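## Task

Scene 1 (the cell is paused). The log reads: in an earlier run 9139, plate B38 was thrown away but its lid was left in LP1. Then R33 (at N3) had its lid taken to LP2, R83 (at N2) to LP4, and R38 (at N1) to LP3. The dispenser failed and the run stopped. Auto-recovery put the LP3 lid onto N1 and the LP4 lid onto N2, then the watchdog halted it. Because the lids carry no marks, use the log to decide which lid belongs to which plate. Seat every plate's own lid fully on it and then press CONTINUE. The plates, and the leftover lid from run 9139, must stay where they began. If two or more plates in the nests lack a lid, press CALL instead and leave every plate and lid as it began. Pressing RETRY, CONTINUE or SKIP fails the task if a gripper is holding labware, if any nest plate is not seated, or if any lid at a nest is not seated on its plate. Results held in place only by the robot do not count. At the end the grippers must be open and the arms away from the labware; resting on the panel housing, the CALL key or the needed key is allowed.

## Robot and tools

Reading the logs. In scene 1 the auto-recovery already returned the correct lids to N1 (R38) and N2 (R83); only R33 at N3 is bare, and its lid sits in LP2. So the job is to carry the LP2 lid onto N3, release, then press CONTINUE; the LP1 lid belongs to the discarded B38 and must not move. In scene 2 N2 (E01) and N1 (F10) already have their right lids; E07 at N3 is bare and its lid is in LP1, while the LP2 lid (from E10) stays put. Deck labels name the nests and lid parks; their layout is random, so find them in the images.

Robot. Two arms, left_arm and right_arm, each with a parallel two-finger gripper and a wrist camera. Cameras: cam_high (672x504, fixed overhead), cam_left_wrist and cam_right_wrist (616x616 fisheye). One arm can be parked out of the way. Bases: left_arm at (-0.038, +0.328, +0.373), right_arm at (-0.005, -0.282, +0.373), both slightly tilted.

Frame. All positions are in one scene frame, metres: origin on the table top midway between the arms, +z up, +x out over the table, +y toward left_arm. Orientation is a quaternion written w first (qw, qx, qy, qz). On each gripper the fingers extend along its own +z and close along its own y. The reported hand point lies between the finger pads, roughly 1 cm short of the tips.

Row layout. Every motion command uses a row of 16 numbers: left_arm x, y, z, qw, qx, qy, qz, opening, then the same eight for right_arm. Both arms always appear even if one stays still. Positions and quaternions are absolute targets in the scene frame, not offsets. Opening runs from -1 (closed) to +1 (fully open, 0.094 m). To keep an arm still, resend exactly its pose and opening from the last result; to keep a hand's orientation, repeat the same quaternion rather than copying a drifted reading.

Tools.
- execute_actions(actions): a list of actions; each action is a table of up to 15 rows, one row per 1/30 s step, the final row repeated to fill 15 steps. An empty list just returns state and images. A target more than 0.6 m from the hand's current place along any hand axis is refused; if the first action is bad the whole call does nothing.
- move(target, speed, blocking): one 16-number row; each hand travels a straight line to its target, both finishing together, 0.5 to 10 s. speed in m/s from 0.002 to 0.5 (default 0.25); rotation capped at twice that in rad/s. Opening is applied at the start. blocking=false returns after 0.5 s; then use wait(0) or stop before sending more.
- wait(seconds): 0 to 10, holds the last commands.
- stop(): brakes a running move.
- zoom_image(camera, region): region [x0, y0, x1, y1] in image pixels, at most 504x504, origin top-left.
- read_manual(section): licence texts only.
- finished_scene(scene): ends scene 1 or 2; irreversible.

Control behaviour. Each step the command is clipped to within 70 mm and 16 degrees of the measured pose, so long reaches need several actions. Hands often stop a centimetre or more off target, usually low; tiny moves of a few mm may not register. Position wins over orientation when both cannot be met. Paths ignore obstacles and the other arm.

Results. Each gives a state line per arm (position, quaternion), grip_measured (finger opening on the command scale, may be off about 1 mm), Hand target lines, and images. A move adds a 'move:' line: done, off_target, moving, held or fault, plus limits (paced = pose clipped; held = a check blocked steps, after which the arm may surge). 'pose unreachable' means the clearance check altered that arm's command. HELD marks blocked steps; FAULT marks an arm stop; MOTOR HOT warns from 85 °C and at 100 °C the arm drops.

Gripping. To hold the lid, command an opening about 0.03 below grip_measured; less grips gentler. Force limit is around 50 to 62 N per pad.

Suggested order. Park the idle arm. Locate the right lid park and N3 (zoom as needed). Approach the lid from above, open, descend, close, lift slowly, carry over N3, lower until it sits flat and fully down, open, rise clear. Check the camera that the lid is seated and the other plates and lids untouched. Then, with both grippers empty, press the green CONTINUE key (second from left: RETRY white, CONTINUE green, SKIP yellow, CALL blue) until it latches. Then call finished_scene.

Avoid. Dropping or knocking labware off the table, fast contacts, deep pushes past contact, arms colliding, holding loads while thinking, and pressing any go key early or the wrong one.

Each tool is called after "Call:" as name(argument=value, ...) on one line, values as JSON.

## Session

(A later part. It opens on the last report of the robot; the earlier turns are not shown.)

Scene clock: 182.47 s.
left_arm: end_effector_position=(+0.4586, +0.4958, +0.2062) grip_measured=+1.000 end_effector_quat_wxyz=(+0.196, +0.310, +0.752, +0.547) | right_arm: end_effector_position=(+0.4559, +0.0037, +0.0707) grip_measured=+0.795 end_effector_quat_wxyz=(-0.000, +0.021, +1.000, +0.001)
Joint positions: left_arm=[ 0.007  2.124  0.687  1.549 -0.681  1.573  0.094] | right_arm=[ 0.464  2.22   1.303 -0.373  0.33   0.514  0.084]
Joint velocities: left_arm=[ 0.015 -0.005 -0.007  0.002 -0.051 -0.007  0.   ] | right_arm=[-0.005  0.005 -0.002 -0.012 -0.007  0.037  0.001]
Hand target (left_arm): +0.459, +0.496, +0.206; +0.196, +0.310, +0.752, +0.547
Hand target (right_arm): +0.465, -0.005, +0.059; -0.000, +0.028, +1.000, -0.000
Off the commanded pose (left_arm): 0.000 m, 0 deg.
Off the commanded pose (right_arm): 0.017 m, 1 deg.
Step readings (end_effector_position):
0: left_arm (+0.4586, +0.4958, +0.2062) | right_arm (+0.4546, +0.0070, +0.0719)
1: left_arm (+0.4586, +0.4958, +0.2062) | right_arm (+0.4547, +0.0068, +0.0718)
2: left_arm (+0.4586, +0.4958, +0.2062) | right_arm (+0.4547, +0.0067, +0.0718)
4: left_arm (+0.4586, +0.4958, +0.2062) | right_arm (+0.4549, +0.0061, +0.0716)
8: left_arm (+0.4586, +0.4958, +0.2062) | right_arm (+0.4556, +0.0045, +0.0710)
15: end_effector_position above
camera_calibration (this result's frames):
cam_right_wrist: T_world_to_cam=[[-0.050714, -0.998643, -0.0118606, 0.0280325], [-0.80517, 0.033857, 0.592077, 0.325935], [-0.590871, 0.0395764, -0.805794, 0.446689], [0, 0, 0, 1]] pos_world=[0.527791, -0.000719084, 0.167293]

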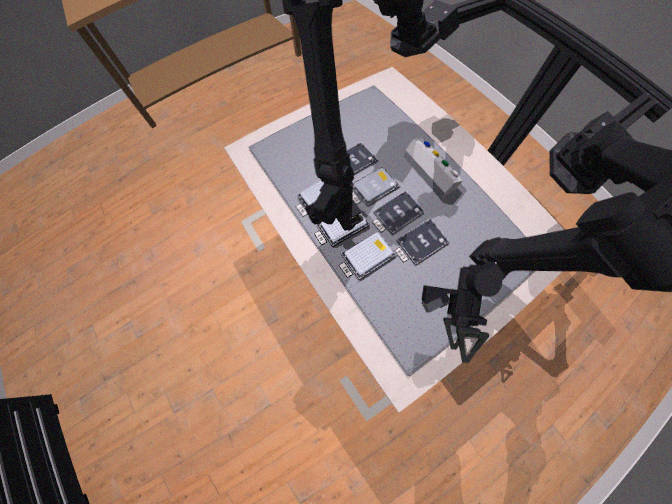

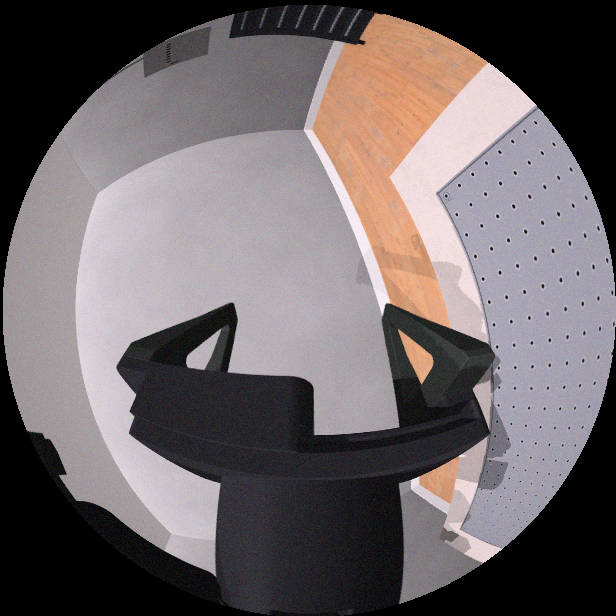

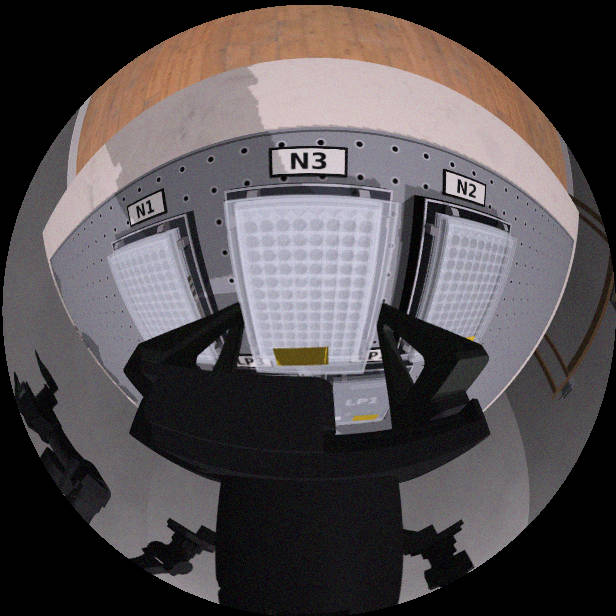

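Call:
execute_actions(actions=[[[0.4586,0.4958,0.2062,0.196,0.310,0.752,0.547,1, 0.4645,-0.004,0.058,0,0.028,1,0,0.765],[0.4586,0.4958,0.2062,0.196,0.310,0.752,0.547,1, 0.464,-0.0038,0.057,0,0.028,1,0,0.765]]])

Call:
zoom_image(camera="cam_right_wrist", region=[210, 170, 410, 370])

Scene clock: 188.23 s.
left_arm: end_effector_position=(+0.4586, +0.4958, +0.2062) grip_measured=+1.000 end_effector_quat_wxyz=(+0.196, +0.310, +0.752, +0.547) | right_arm: end_effector_position=(+0.4550, +0.0037, +0.0698) grip_measured=+0.795 end_effector_quat_wxyz=(-0.001, +0.021, +1.000, +0.001)
Joint positions: left_arm=[ 0.007  2.124  0.687  1.549 -0.681  1.573  0.094] | right_arm=[ 0.464  2.222  1.303 -0.373  0.329  0.514  0.084]
Joint velocities: left_arm=[-0.005  0.005 -0.017  0.012 -0.037 -0.022  0.   ] | right_arm=[-0.005 -0.015 -0.002  0.002 -0.051 -0.051 -0.001]
Hand target (left_arm): +0.459, +0.496, +0.206; +0.196, +0.310, +0.752, +0.547
Hand target (right_arm): +0.464, -0.004, +0.057; -0.000, +0.028, +1.000, -0.000
Off the commanded pose (left_arm): 0.000 m, 0 deg.
Off the commanded pose (right_arm): 0.017 m, 1 deg.
Step readings (end_effector_position):
0: left_arm (+0.4586, +0.4958, +0.2062) | right_arm (+0.4559, +0.0037, +0.0707)
1: left_arm (+0.4586, +0.4958, +0.2062) | right_arm (+0.4559, +0.0037, +0.0707)
2: left_arm (+0.4586, +0.4958, +0.2062) | right_arm (+0.4559, +0.0037, +0.0707)
4: left_arm (+0.4586, +0.4958, +0.2062) | right_arm (+0.4557, +0.0037, +0.0705)
8: left_arm (+0.4586, +0.4958, +0.2062) | right_arm (+0.4552, +0.0037, +0.0700)
15: end_effector_position above
camera_calibration (this result's frames):
cam_right_wrist: T_world_to_cam=[[-0.050114, -0.99868, -0.0112915, 0.0276261], [-0.804136, 0.0336415, 0.593492, 0.325175], [-0.592329, 0.0388222, -0.80476, 0.446062], [0, 0, 0, 1]] pos_world=[0.527085, -0.000666852, 0.166296]

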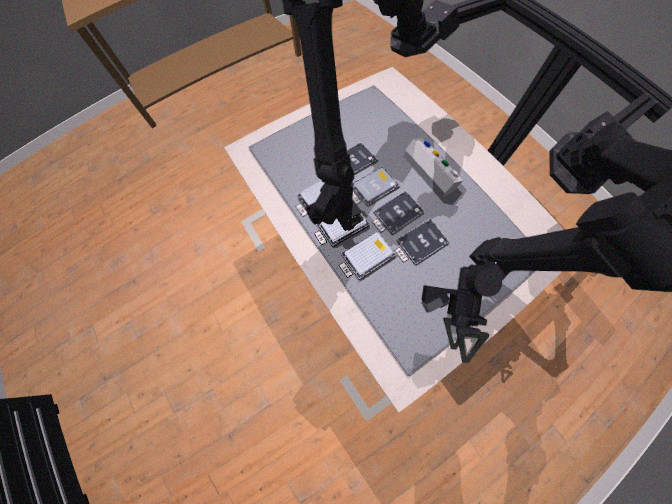

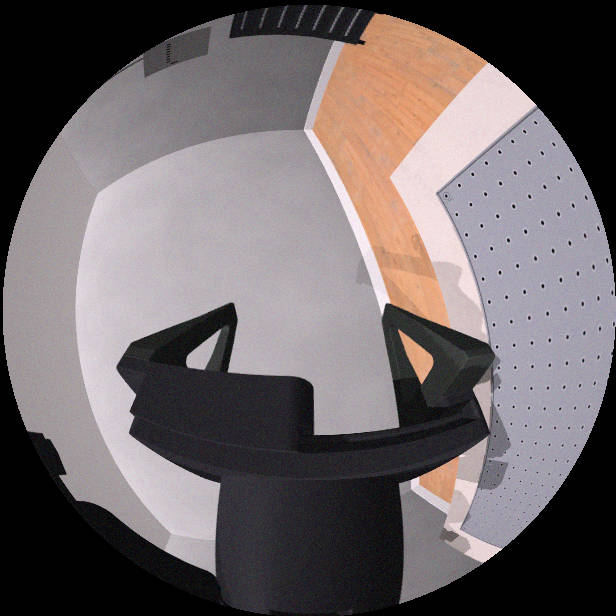

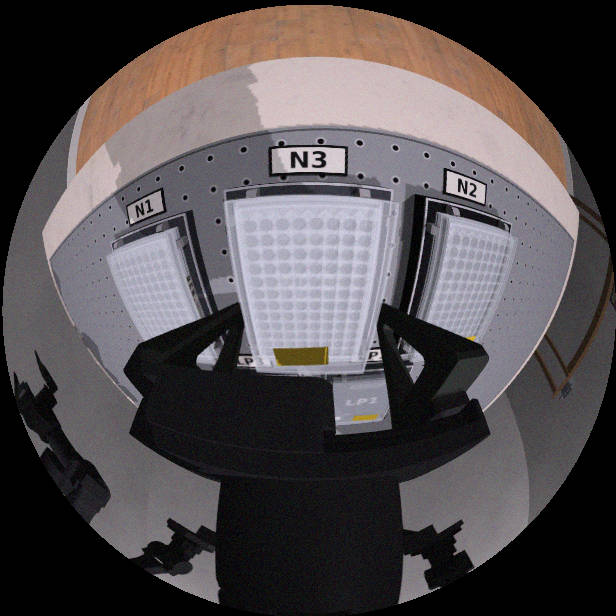

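Region (210, 170, 410, 370) of cam_right_wrist's 616x616 image, scaled by 2.520, with more detail than that image has.

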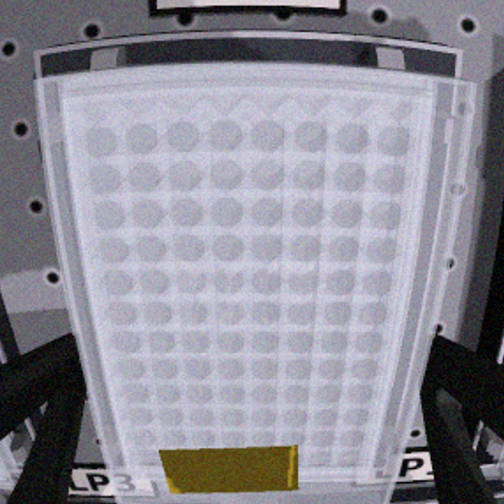

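Call:
execute_actions(actions=[[[0.4586,0.4958,0.2062,0.196,0.310,0.752,0.547,1, 0.4665,-0.0025,0.0565,0,0.022,1,0,0.765],[0.4586,0.4958,0.2062,0.196,0.310,0.752,0.547,1, 0.467,-0.002,0.056,0,0.018,1,0,0.765]]])

Scene clock: 193.77 s.
left_arm: end_effector_position=(+0.4586, +0.4958, +0.2062) grip_measured=+1.000 end_effector_quat_wxyz=(+0.196, +0.310, +0.752, +0.547) | right_arm: end_effector_position=(+0.4583, +0.0058, +0.0686) grip_measured=+0.795 end_effector_quat_wxyz=(+0.001, +0.013, +1.000, +0.002)
Joint positions: left_arm=[ 0.007  2.124  0.687  1.549 -0.681  1.573  0.094] | right_arm=[ 0.464  2.227  1.314 -0.373  0.329  0.496  0.084]
Joint velocities: left_arm=[-0.005 -0.015 -0.007  0.007 -0.022  0.007  0.   ] | right_arm=[-0.005  0.005  0.002 -0.022  0.022 -0.037  0.001]
Hand target (left_arm): +0.459, +0.496, +0.206; +0.196, +0.310, +0.752, +0.547
Hand target (right_arm): +0.467, -0.002, +0.057; +0.000, +0.018, +1.000, -0.000
Off the commanded pose (left_arm): 0.000 m, 0 deg.
Off the commanded pose (right_arm): 0.017 m, 1 deg.
Step readings (end_effector_position):
0: left_arm (+0.4586, +0.4958, +0.2062) | right_arm (+0.4550, +0.0037, +0.0698)
1: left_arm (+0.4586, +0.4958, +0.2062) | right_arm (+0.4553, +0.0037, +0.0699)
2: left_arm (+0.4586, +0.4958, +0.2062) | right_arm (+0.4556, +0.0040, +0.0696)
4: left_arm (+0.4586, +0.4958, +0.2062) | right_arm (+0.4571, +0.0050, +0.0691)
8: left_arm (+0.4586, +0.4958, +0.2062) | right_arm (+0.4583, +0.0058, +0.0686)
15: end_effector_position above
camera_calibration (this result's frames):
cam_right_wrist: T_world_to_cam=[[-0.0330012, -0.999363, -0.0135936, 0.0222434], [-0.807085, 0.0186245, 0.590141, 0.330139], [-0.589512, 0.0304466, -0.807186, 0.44588], [0, 0, 0, 1]] pos_world=[0.530036, 0.00250503, 0.165382]

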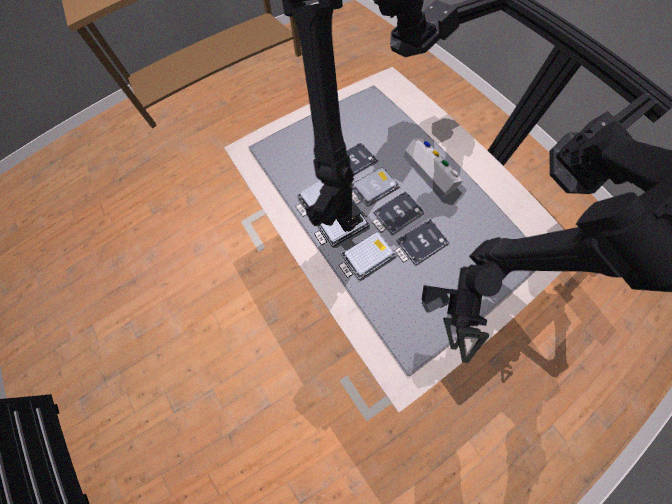

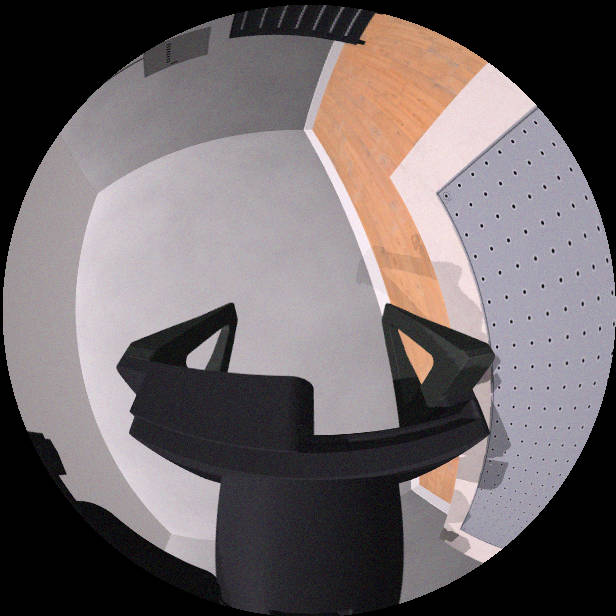

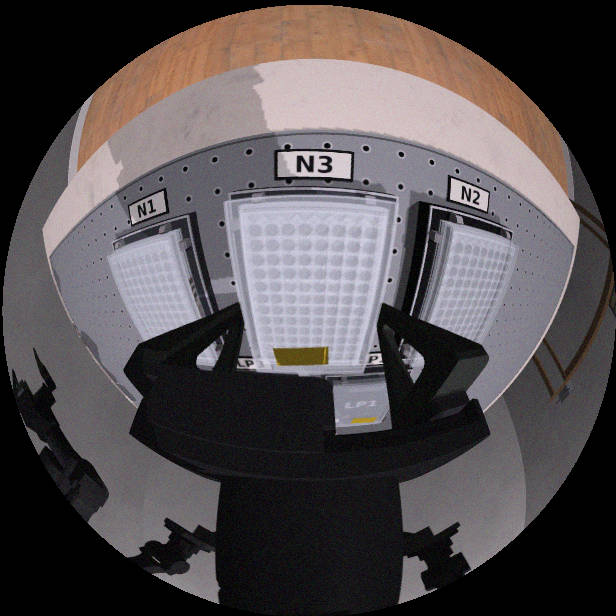

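Call:
zoom_image(camera="cam_right_wrist", region=[210, 170, 410, 370])

Call:
zoom_image(camera="cam_high", region=[295, 180, 395, 280])

Region (210, 170, 410, 370) of cam_right_wrist's 616x616 image, scaled by 2.520, with more detail than that image has.

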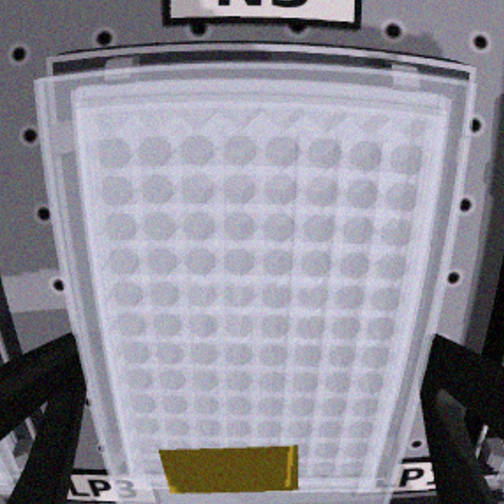

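Region (295, 180, 395, 280) of cam_high's 672x504 image, scaled by 5.040, with more detail than that image has.

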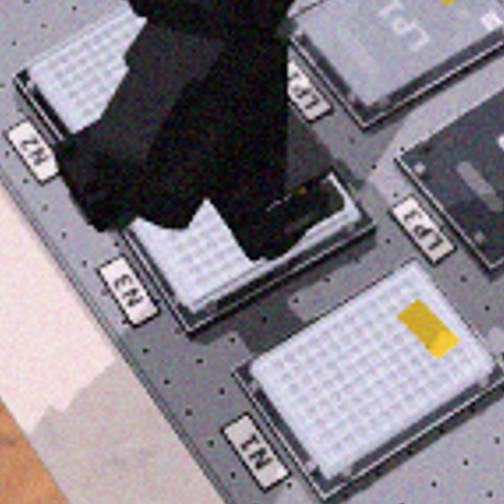

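Call:
execute_actions(actions=[[[0.4586,0.4958,0.2062,0.196,0.310,0.752,0.547,1, 0.465,-0.0029,0.0555,-0.0015,0.020,1,-0.001,0.765],[0.4586,0.4958,0.2062,0.196,0.310,0.752,0.547,1, 0.463,-0.0038,0.055,-0.003,0.021,1,-0.002,0.765],[0.4586,0.4958,0.2062,0.196,0.310,0.752,0.547,1, 0.461,-0.0046,0.0546,-0.0045,0.022,1,-0.003,0.765],[0.4586,0.4958,0.2062,0.196,0.310,0.752,0.547,1, 0.459,-0.0055,0.0541,-0.006,0.022,1,-0.004,0.765],[0.4586,0.4958,0.2062,0.196,0.310,0.752,0.547,1, 0.457,-0.0064,0.0536,-0.007,0.022,1,-0.0045,0.765]]])

Scene clock: 216.43 s.
left_arm: end_effector_position=(+0.4586, +0.4958, +0.2062) grip_measured=+1.000 end_effector_quat_wxyz=(+0.196, +0.310, +0.752, +0.547) | right_arm: end_effector_position=(+0.4583, +0.0058, +0.0686) grip_measured=+0.795 end_effector_quat_wxyz=(+0.001, +0.012, +1.000, +0.002)
Joint positions: left_arm=[ 0.007  2.124  0.687  1.549 -0.681  1.573  0.094] | right_arm=[ 0.464  2.227  1.314 -0.373  0.329  0.495  0.084]
Joint velocities: left_arm=[ 0.015 -0.024 -0.017 -0.002 -0.007  0.11   0.   ] | right_arm=[-0.005 -0.015 -0.017  0.002 -0.037 -0.007 -0.   ]
Hand target (left_arm): +0.459, +0.496, +0.206; +0.196, +0.310, +0.752, +0.547
Hand target (right_arm): +0.457, -0.006, +0.054; -0.007, +0.022, +1.000, -0.005
Off the commanded pose (left_arm): 0.000 m, 0 deg.
Off the commanded pose (right_arm): 0.019 m, 2 deg.
Step readings (end_effector_position):
0: left_arm (+0.4586, +0.4958, +0.2062) | right_arm (+0.4583, +0.0058, +0.0686)
1: left_arm (+0.4586, +0.4958, +0.2062) | right_arm (+0.4583, +0.0058, +0.0686)
2: left_arm (+0.4586, +0.4958, +0.2062) | right_arm (+0.4583, +0.0058, +0.0686)
4: left_arm (+0.4586, +0.4958, +0.2062) | right_arm (+0.4583, +0.0058, +0.0686)
8: left_arm (+0.4586, +0.4958, +0.2062) | right_arm (+0.4583, +0.0058, +0.0686)
15: end_effector_position above
camera_calibration (this result's frames):
cam_right_wrist: T_world_to_cam=[[-0.0322387, -0.999388, -0.013592, 0.0218939], [-0.807101, 0.0180097, 0.590139, 0.33015], [-0.589533, 0.0299954, -0.807187, 0.445893], [0, 0, 0, 1]] pos_world=[0.530039, 0.0025599, 0.165382]

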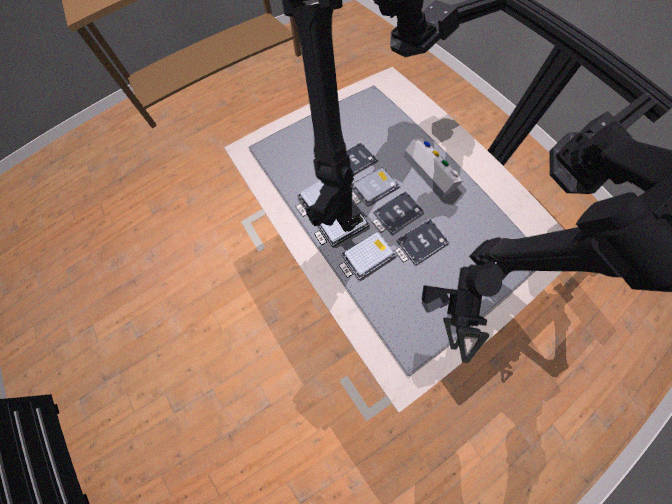

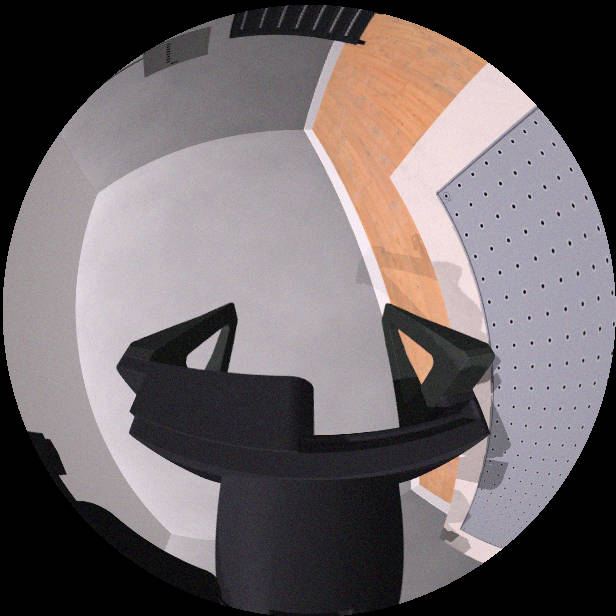

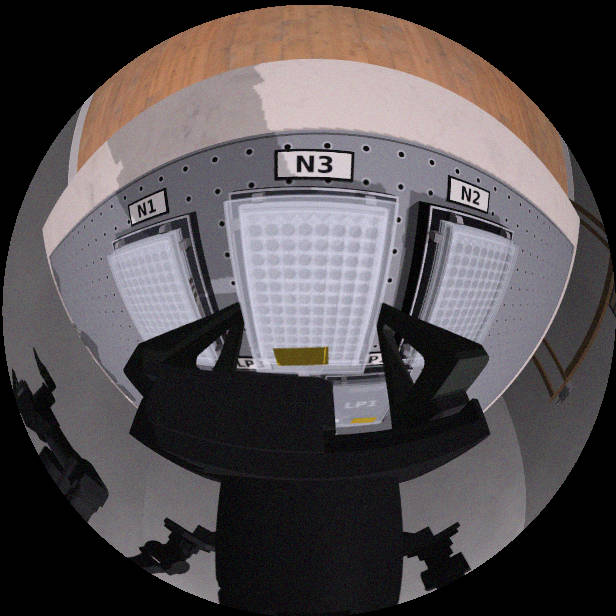

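Call:
execute_actions(actions=[[[0.4586,0.4958,0.2062,0.196,0.310,0.752,0.547,1, 0.455,-0.0073,0.0531,-0.0085,0.025,1,-0.0055,0.765],[0.4586,0.4958,0.2062,0.196,0.310,0.752,0.547,1, 0.453,-0.0082,0.0526,-0.010,0.027,1,-0.0065,0.765],[0.4586,0.4958,0.2062,0.196,0.310,0.752,0.547,1, 0.452,-0.0086,0.0524,-0.0105,0.028,1,-0.007,0.765]]])

Scene clock: 220.37 s.
left_arm: end_effector_position=(+0.4586, +0.4958, +0.2062) grip_measured=+1.000 end_effector_quat_wxyz=(+0.196, +0.310, +0.752, +0.547) | right_arm: end_effector_position=(+0.4583, +0.0058, +0.0686) grip_measured=+0.795 end_effector_quat_wxyz=(+0.001, +0.014, +1.000, +0.002)
Joint positions: left_arm=[ 0.007  2.124  0.687  1.549 -0.681  1.573  0.094] | right_arm=[ 0.464  2.227  1.314 -0.373  0.329  0.499  0.084]
Joint velocities: left_arm=[-0.015 -0.015 -0.042  0.012 -0.051  0.022  0.   ] | right_arm=[ 0.005  0.005 -0.002 -0.017 -0.007  0.037 -0.001]
Hand target (left_arm): +0.459, +0.496, +0.206; +0.196, +0.310, +0.752, +0.547
Hand target (right_arm): +0.452, -0.009, +0.053; -0.011, +0.028, +1.000, -0.007
Off the commanded pose (left_arm): 0.000 m, 0 deg.
Off the commanded pose (right_arm): 0.023 m, 2 deg.
Step readings (end_effector_position):
0: left_arm (+0.4586, +0.4958, +0.2062) | right_arm (+0.4583, +0.0058, +0.0686)
1: left_arm (+0.4586, +0.4958, +0.2062) | right_arm (+0.4583, +0.0058, +0.0686)
2: left_arm (+0.4586, +0.4958, +0.2062) | right_arm (+0.4583, +0.0058, +0.0686)
4: left_arm (+0.4586, +0.4958, +0.2062) | right_arm (+0.4583, +0.0058, +0.0686)
8: left_arm (+0.4586, +0.4958, +0.2062) | right_arm (+0.4583, +0.0058, +0.0686)
15: end_effector_position above
camera_calibration (this result's frames):
cam_right_wrist: T_world_to_cam=[[-0.0368134, -0.99923, -0.0136017, 0.0239905], [-0.807, 0.0216981, 0.590153, 0.330081], [-0.589404, 0.0327021, -0.807177, 0.445817], [0, 0, 0, 1]] pos_world=[0.530025, 0.0022307, 0.165381]

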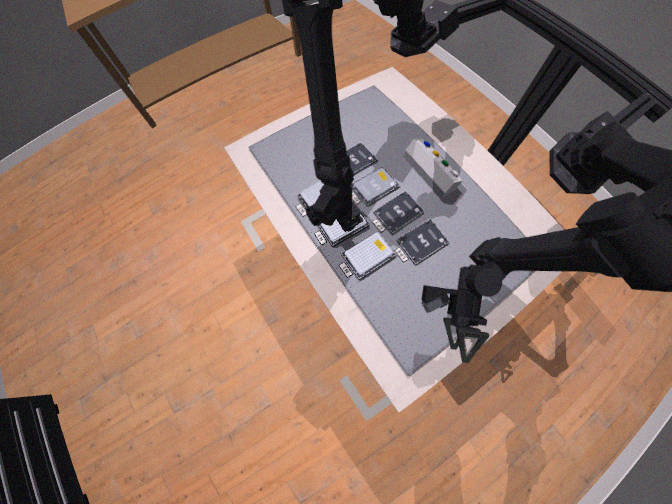

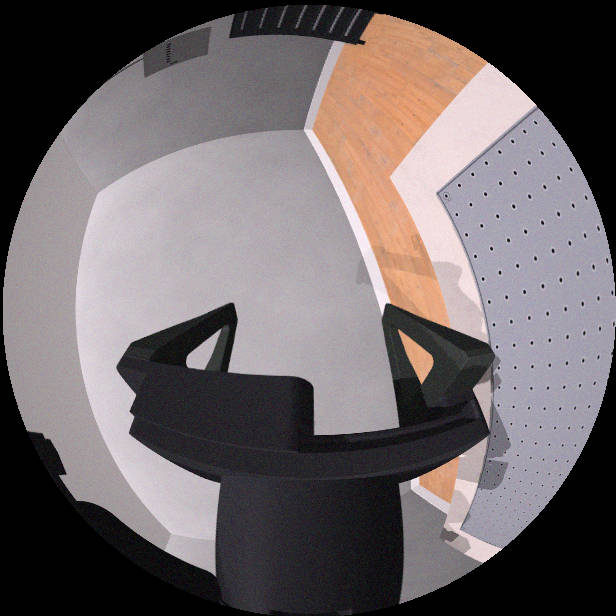

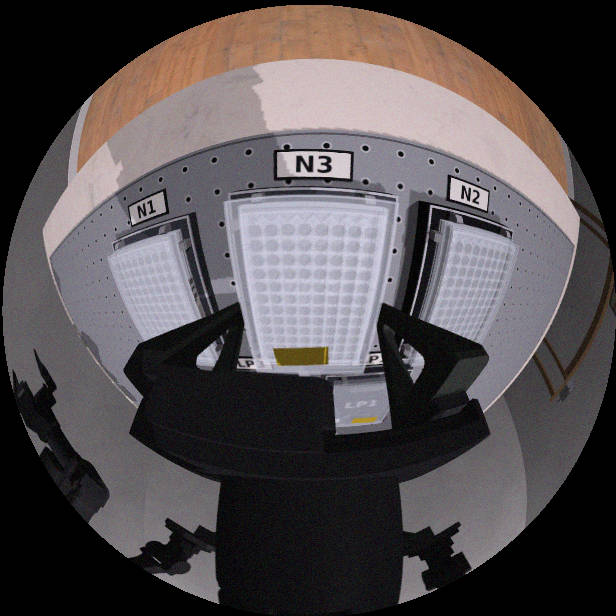

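Call:
execute_actions(actions=[[[0.4586,0.4958,0.2062,0.196,0.310,0.752,0.547,1, 0.450,-0.0095,0.0519,-0.012,0.029,1,-0.008,0.765],[0.4586,0.4958,0.2062,0.196,0.310,0.752,0.547,1, 0.448,-0.0104,0.0514,-0.0135,0.030,1,-0.009,0.765]]])

Scene clock: 223.87 s.
left_arm: end_effector_position=(+0.4586, +0.4958, +0.2062) grip_measured=+1.000 end_effector_quat_wxyz=(+0.196, +0.310, +0.752, +0.547) | right_arm: end_effector_position=(+0.4583, +0.0058, +0.0686) grip_measured=+0.795 end_effector_quat_wxyz=(+0.001, +0.017, +1.000, +0.002)
Joint positions: left_arm=[ 0.007  2.124  0.687  1.549 -0.681  1.573  0.094] | right_arm=[ 0.464  2.227  1.314 -0.373  0.329  0.506  0.084]
Joint velocities: left_arm=[-0.015  0.005 -0.012  0.012  0.066 -0.125  0.   ] | right_arm=[ 0.005  0.005  0.002 -0.007  0.051 -0.066 -0.   ]
Hand target (left_arm): +0.459, +0.496, +0.206; +0.196, +0.310, +0.752, +0.547
Hand target (right_arm): +0.448, -0.010, +0.052; -0.014, +0.030, +0.999, -0.009
Off the commanded pose (left_arm): 0.000 m, 0 deg.
Off the commanded pose (right_arm): 0.026 m, 3 deg.
Step readings (end_effector_position):
0: left_arm (+0.4586, +0.4958, +0.2062) | right_arm (+0.4583, +0.0058, +0.0686)
1: left_arm (+0.4586, +0.4958, +0.2062) | right_arm (+0.4583, +0.0058, +0.0686)
2: left_arm (+0.4586, +0.4958, +0.2062) | right_arm (+0.4583, +0.0058, +0.0686)
4: left_arm (+0.4586, +0.4958, +0.2062) | right_arm (+0.4583, +0.0058, +0.0686)
8: left_arm (+0.4586, +0.4958, +0.2062) | right_arm (+0.4583, +0.0058, +0.0686)
15: end_effector_position above
camera_calibration (this result's frames):
cam_right_wrist: T_world_to_cam=[[-0.0429119, -0.998986, -0.0136144, 0.0267851], [-0.806838, 0.0266151, 0.590173, 0.329978], [-0.589212, 0.0363101, -0.807162, 0.445707], [0, 0, 0, 1]] pos_world=[0.530004, 0.00179188, 0.165379]

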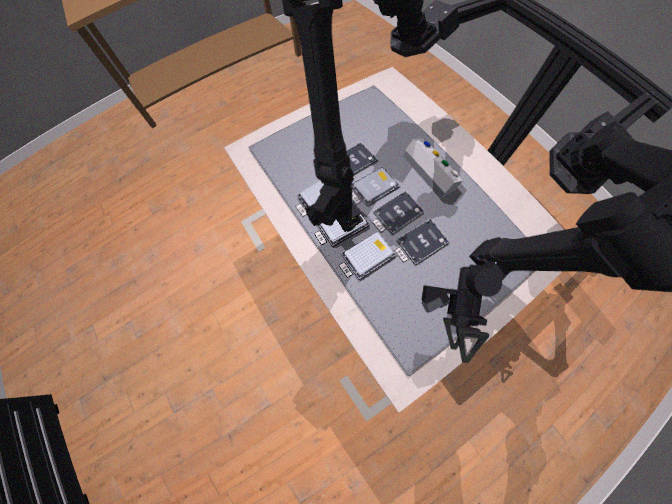

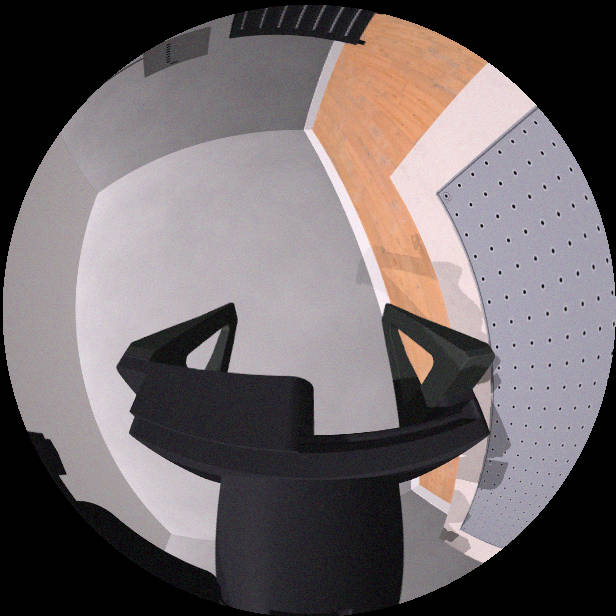

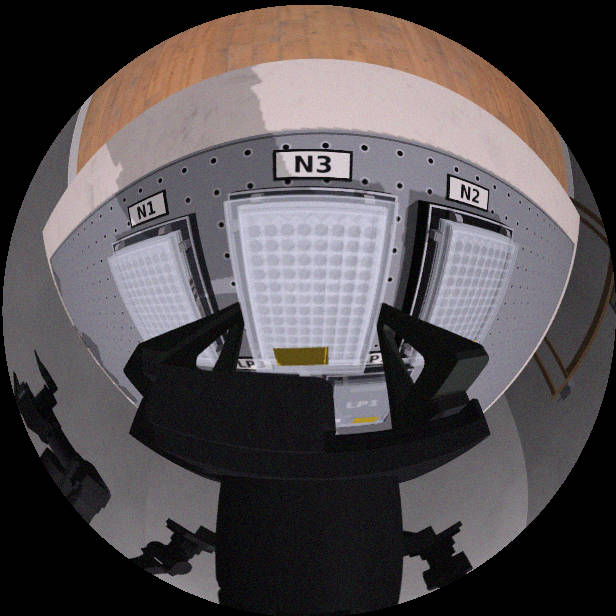

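Call:
execute_actions(actions=[[[0.4586,0.4958,0.2062,0.196,0.310,0.752,0.547,1, 0.4465,-0.0111,0.051,-0.0146,0.0295,1,-0.0097,0.765],[0.4586,0.4958,0.2062,0.196,0.310,0.752,0.547,1, 0.445,-0.0117,0.0507,-0.0157,0.029,1,-0.0104,0.765]]])

Scene clock: 228.63 s.
left_arm: end_effector_position=(+0.4586, +0.4958, +0.2062) grip_measured=+1.000 end_effector_quat_wxyz=(+0.196, +0.310, +0.752, +0.547) | right_arm: end_effector_position=(+0.4533, +0.0039, +0.0669) grip_measured=+0.795 end_effector_quat_wxyz=(-0.003, +0.016, +1.000, -0.000)
Joint positions: left_arm=[ 0.007  2.124  0.687  1.549 -0.681  1.573  0.094] | right_arm=[ 0.464  2.229  1.306 -0.373  0.329  0.506  0.084]
Joint velocities: left_arm=[-0.005 -0.015  0.007 -0.007 -0.095  0.007  0.   ] | right_arm=[-0.005 -0.005  0.007 -0.007 -0.051 -0.007 -0.   ]
Hand target (left_arm): +0.459, +0.496, +0.206; +0.196, +0.310, +0.752, +0.547
Hand target (right_arm): +0.445, -0.012, +0.051; -0.016, +0.029, +0.999, -0.011
Off the commanded pose (left_arm): 0.000 m, 0 deg.
Off the commanded pose (right_arm): 0.024 m, 2 deg.
Step readings (end_effector_position):
0: left_arm (+0.4586, +0.4958, +0.2062) | right_arm (+0.4583, +0.0058, +0.0686)
1: left_arm (+0.4586, +0.4958, +0.2062) | right_arm (+0.4583, +0.0058, +0.0686)
2: left_arm (+0.4586, +0.4958, +0.2062) | right_arm (+0.4579, +0.0056, +0.0685)
4: left_arm (+0.4586, +0.4958, +0.2062) | right_arm (+0.4567, +0.0051, +0.0682)
8: left_arm (+0.4586, +0.4958, +0.2062) | right_arm (+0.4538, +0.0040, +0.0673)
15: end_effector_position above
camera_calibration (this result's frames):
cam_right_wrist: T_world_to_cam=[[-0.0402802, -0.999146, -0.00918467, 0.0231417], [-0.802145, 0.0268546, 0.596525, 0.324411], [-0.595769, 0.0313956, -0.802542, 0.444058], [0, 0, 0, 1]] pos_world=[0.525712, 0.000468613, 0.163069]

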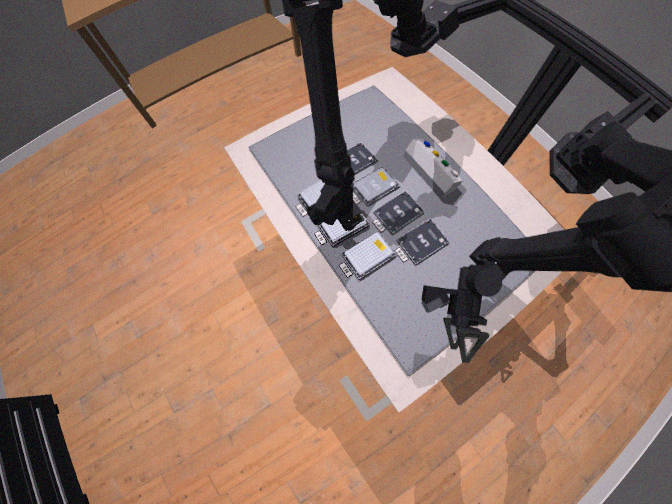

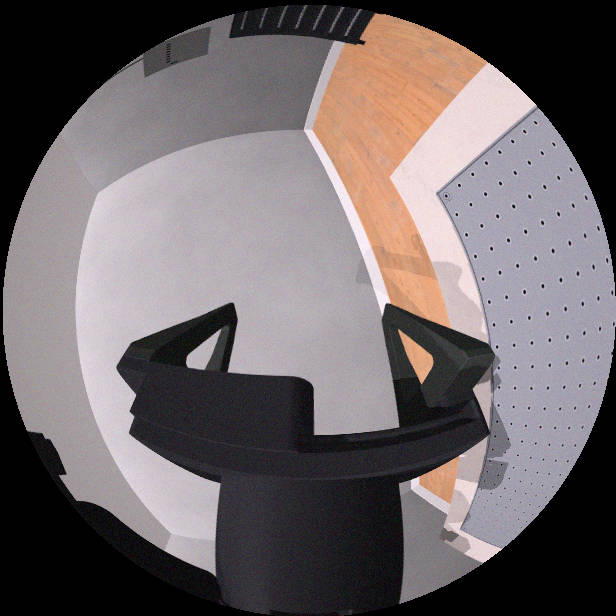

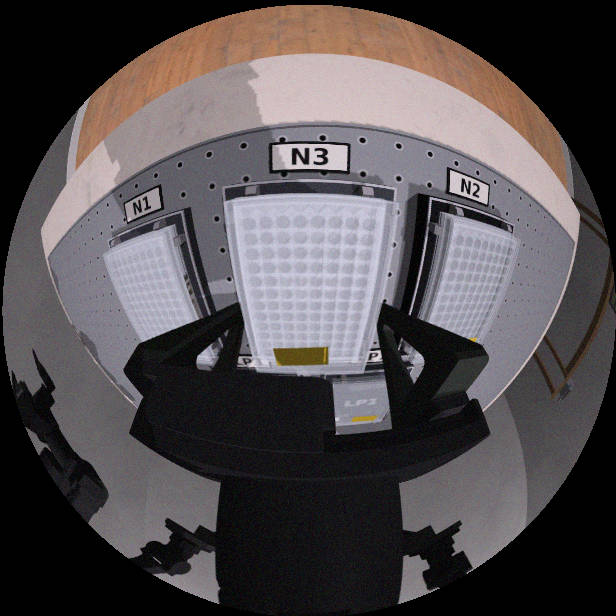

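Call:
zoom_image(camera="cam_right_wrist", region=[210, 170, 410, 370])

Region (210, 170, 410, 370) of cam_right_wrist's 616x616 image, scaled by 2.520, with more detail than that image has.

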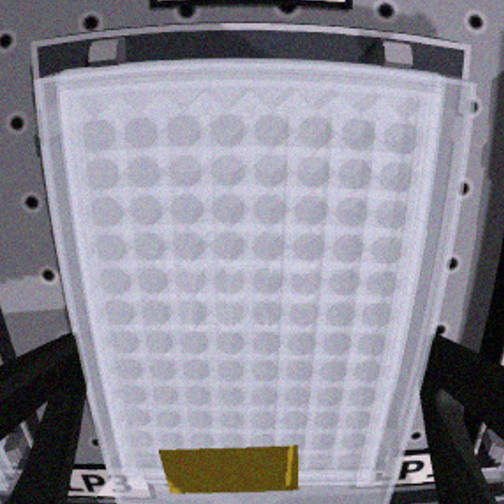

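Call:
execute_actions(actions=[[[0.4586,0.4958,0.2062,0.196,0.310,0.752,0.547,1, 0.452,-0.0086,0.0524,-0.011,0.029,1,-0.007,0.765],[0.4586,0.4958,0.2062,0.196,0.310,0.752,0.547,1, 0.459,-0.0055,0.0541,-0.006,0.030,1,-0.004,0.765],[0.4586,0.4958,0.2062,0.196,0.310,0.752,0.547,1, 0.463,-0.0038,0.055,-0.003,0.030,1,-0.002,0.765],[0.4586,0.4958,0.2062,0.196,0.310,0.752,0.547,1, 0.4652,-0.0028,0.0556,-0.001,0.030,1,-0.001,0.765]]])

Scene clock: 241.07 s.
left_arm: end_effector_position=(+0.4586, +0.4958, +0.2062) grip_measured=+1.000 end_effector_quat_wxyz=(+0.196, +0.310, +0.752, +0.547) | right_arm: end_effector_position=(+0.4533, +0.0039, +0.0669) grip_measured=+0.795 end_effector_quat_wxyz=(-0.003, +0.016, +1.000, -0.000)
Joint positions: left_arm=[ 0.007  2.124  0.687  1.549 -0.681  1.573  0.094] | right_arm=[ 0.464  2.229  1.306 -0.373  0.329  0.506  0.084]
Joint velocities: left_arm=[-0.015 -0.005  0.002  0.002  0.037 -0.022  0.   ] | right_arm=[-0.005 -0.005 -0.017 -0.002 -0.007 -0.022  0.   ]
Hand target (left_arm): +0.459, +0.496, +0.206; +0.196, +0.310, +0.752, +0.547
Hand target (right_arm): +0.465, -0.003, +0.056; -0.001, +0.030, +1.000, -0.001
Off the commanded pose (left_arm): 0.000 m, 0 deg.
Off the commanded pose (right_arm): 0.018 m, 2 deg.
Step readings (end_effector_position):
0: left_arm (+0.4586, +0.4958, +0.2062) | right_arm (+0.4533, +0.0039, +0.0669)
1: left_arm (+0.4586, +0.4958, +0.2062) | right_arm (+0.4533, +0.0039, +0.0669)
2: left_arm (+0.4586, +0.4958, +0.2062) | right_arm (+0.4533, +0.0039, +0.0669)
4: left_arm (+0.4586, +0.4958, +0.2062) | right_arm (+0.4533, +0.0039, +0.0669)
8: left_arm (+0.4586, +0.4958, +0.2062) | right_arm (+0.4533, +0.0039, +0.0669)
15: end_effector_position above
camera_calibration (this result's frames):
cam_right_wrist: T_world_to_cam=[[-0.0402802, -0.999146, -0.00918467, 0.0231417], [-0.802145, 0.0268546, 0.596525, 0.324411], [-0.595769, 0.0313956, -0.802542, 0.444058], [0, 0, 0, 1]] pos_world=[0.525712, 0.000468613, 0.163069]

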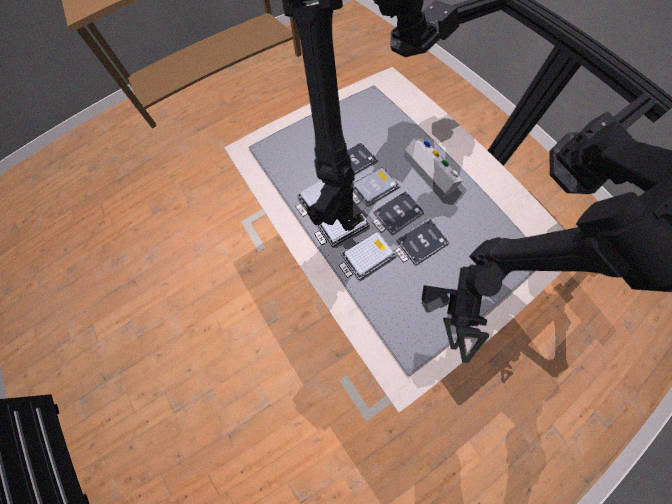

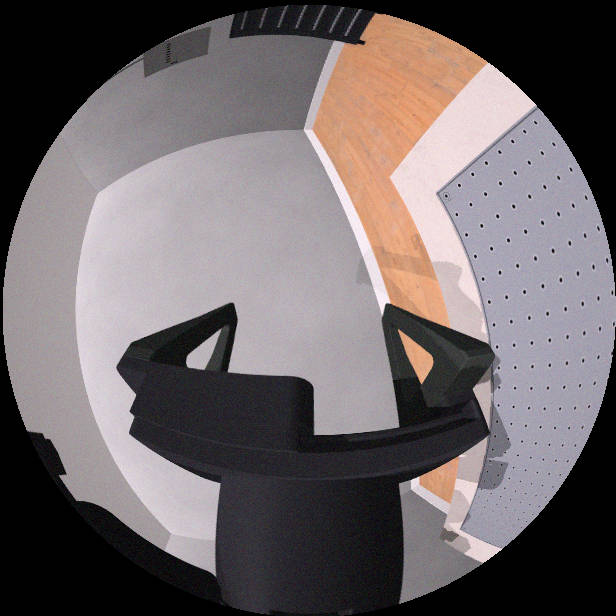

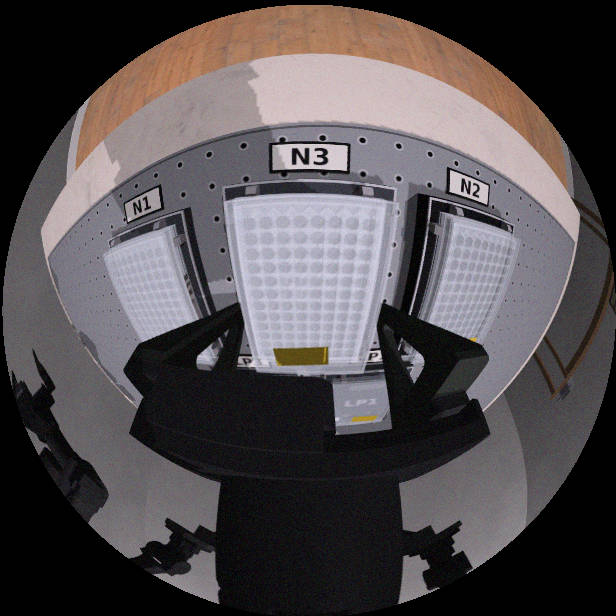

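Call:
execute_actions(actions=[[[0.4586,0.4958,0.2062,0.196,0.310,0.752,0.547,1, 0.468,-0.0016,0.0563,0.001,0.030,1,0,0.765],[0.4586,0.4958,0.2062,0.196,0.310,0.752,0.547,1, 0.468,-0.0016,0.0563,0.001,0.030,1,0,0.765],[0.4586,0.4958,0.2062,0.196,0.310,0.752,0.547,1, 0.468,-0.0016,0.0563,0.001,0.030,1,0,0.765],[0.4586,0.4958,0.2062,0.196,0.310,0.752,0.547,1, 0.4652,-0.0028,0.0556,-0.001,0.030,1,-0.001,0.765]]])

Scene clock: 245.27 s.
left_arm: end_effector_position=(+0.4586, +0.4958, +0.2062) grip_measured=+1.000 end_effector_quat_wxyz=(+0.196, +0.310, +0.752, +0.547) | right_arm: end_effector_position=(+0.4569, +0.0054, +0.0676) grip_measured=+0.795 end_effector_quat_wxyz=(-0.000, +0.017, +1.000, +0.001)
Joint positions: left_arm=[ 0.007  2.124  0.687  1.549 -0.681  1.573  0.094] | right_arm=[ 0.464  2.229  1.312 -0.373  0.329  0.506  0.084]
Joint velocities: left_arm=[-0.005  0.015 -0.007  0.017  0.037 -0.007  0.   ] | right_arm=[-0.015 -0.015 -0.002 -0.017 -0.037 -0.007 -0.   ]
Hand target (left_arm): +0.459, +0.496, +0.206; +0.196, +0.310, +0.752, +0.547
Hand target (right_arm): +0.465, -0.003, +0.056; -0.001, +0.030, +1.000, -0.001
Off the commanded pose (left_arm): 0.000 m, 0 deg.
Off the commanded pose (right_arm): 0.017 m, 1 deg.
Step readings (end_effector_position):
0: left_arm (+0.4586, +0.4958, +0.2062) | right_arm (+0.4533, +0.0039, +0.0669)
1: left_arm (+0.4586, +0.4958, +0.2062) | right_arm (+0.4537, +0.0041, +0.0670)
2: left_arm (+0.4586, +0.4958, +0.2062) | right_arm (+0.4541, +0.0043, +0.0670)
4: left_arm (+0.4586, +0.4958, +0.2062) | right_arm (+0.4558, +0.0050, +0.0674)
8: left_arm (+0.4586, +0.4958, +0.2062) | right_arm (+0.4569, +0.0054, +0.0676)
15: end_effector_position above
camera_calibration (this result's frames):
cam_right_wrist: T_world_to_cam=[[-0.0423328, -0.999029, -0.0121949, 0.0259885], [-0.805334, 0.0268963, 0.59221, 0.328571], [-0.591307, 0.0348909, -0.805691, 0.444882], [0, 0, 0, 1]] pos_world=[0.528772, 0.00160355, 0.164171]

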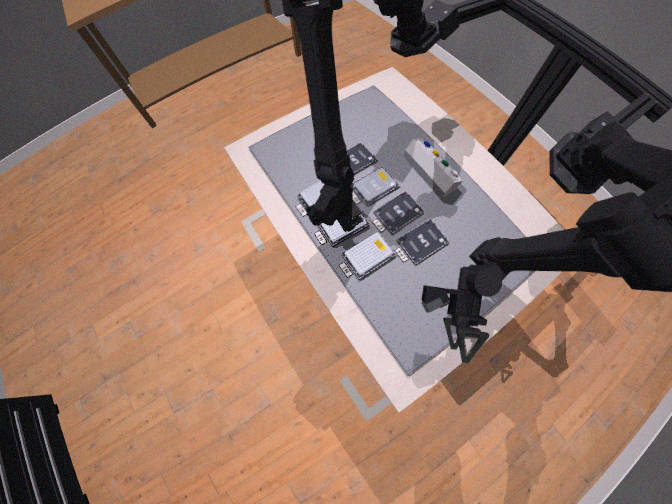

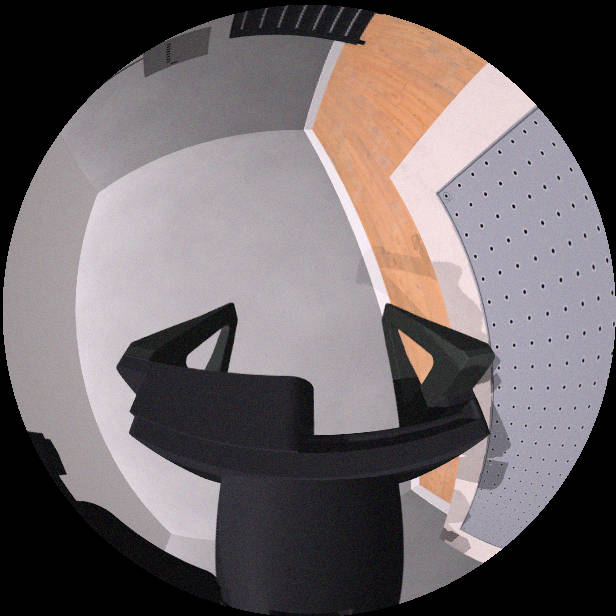

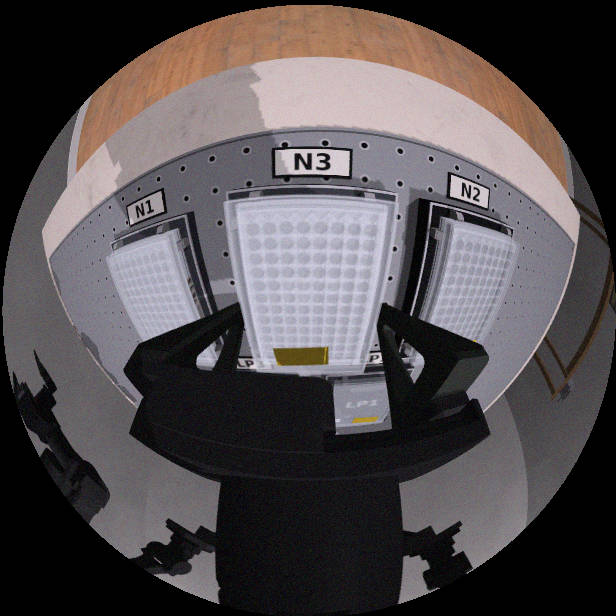

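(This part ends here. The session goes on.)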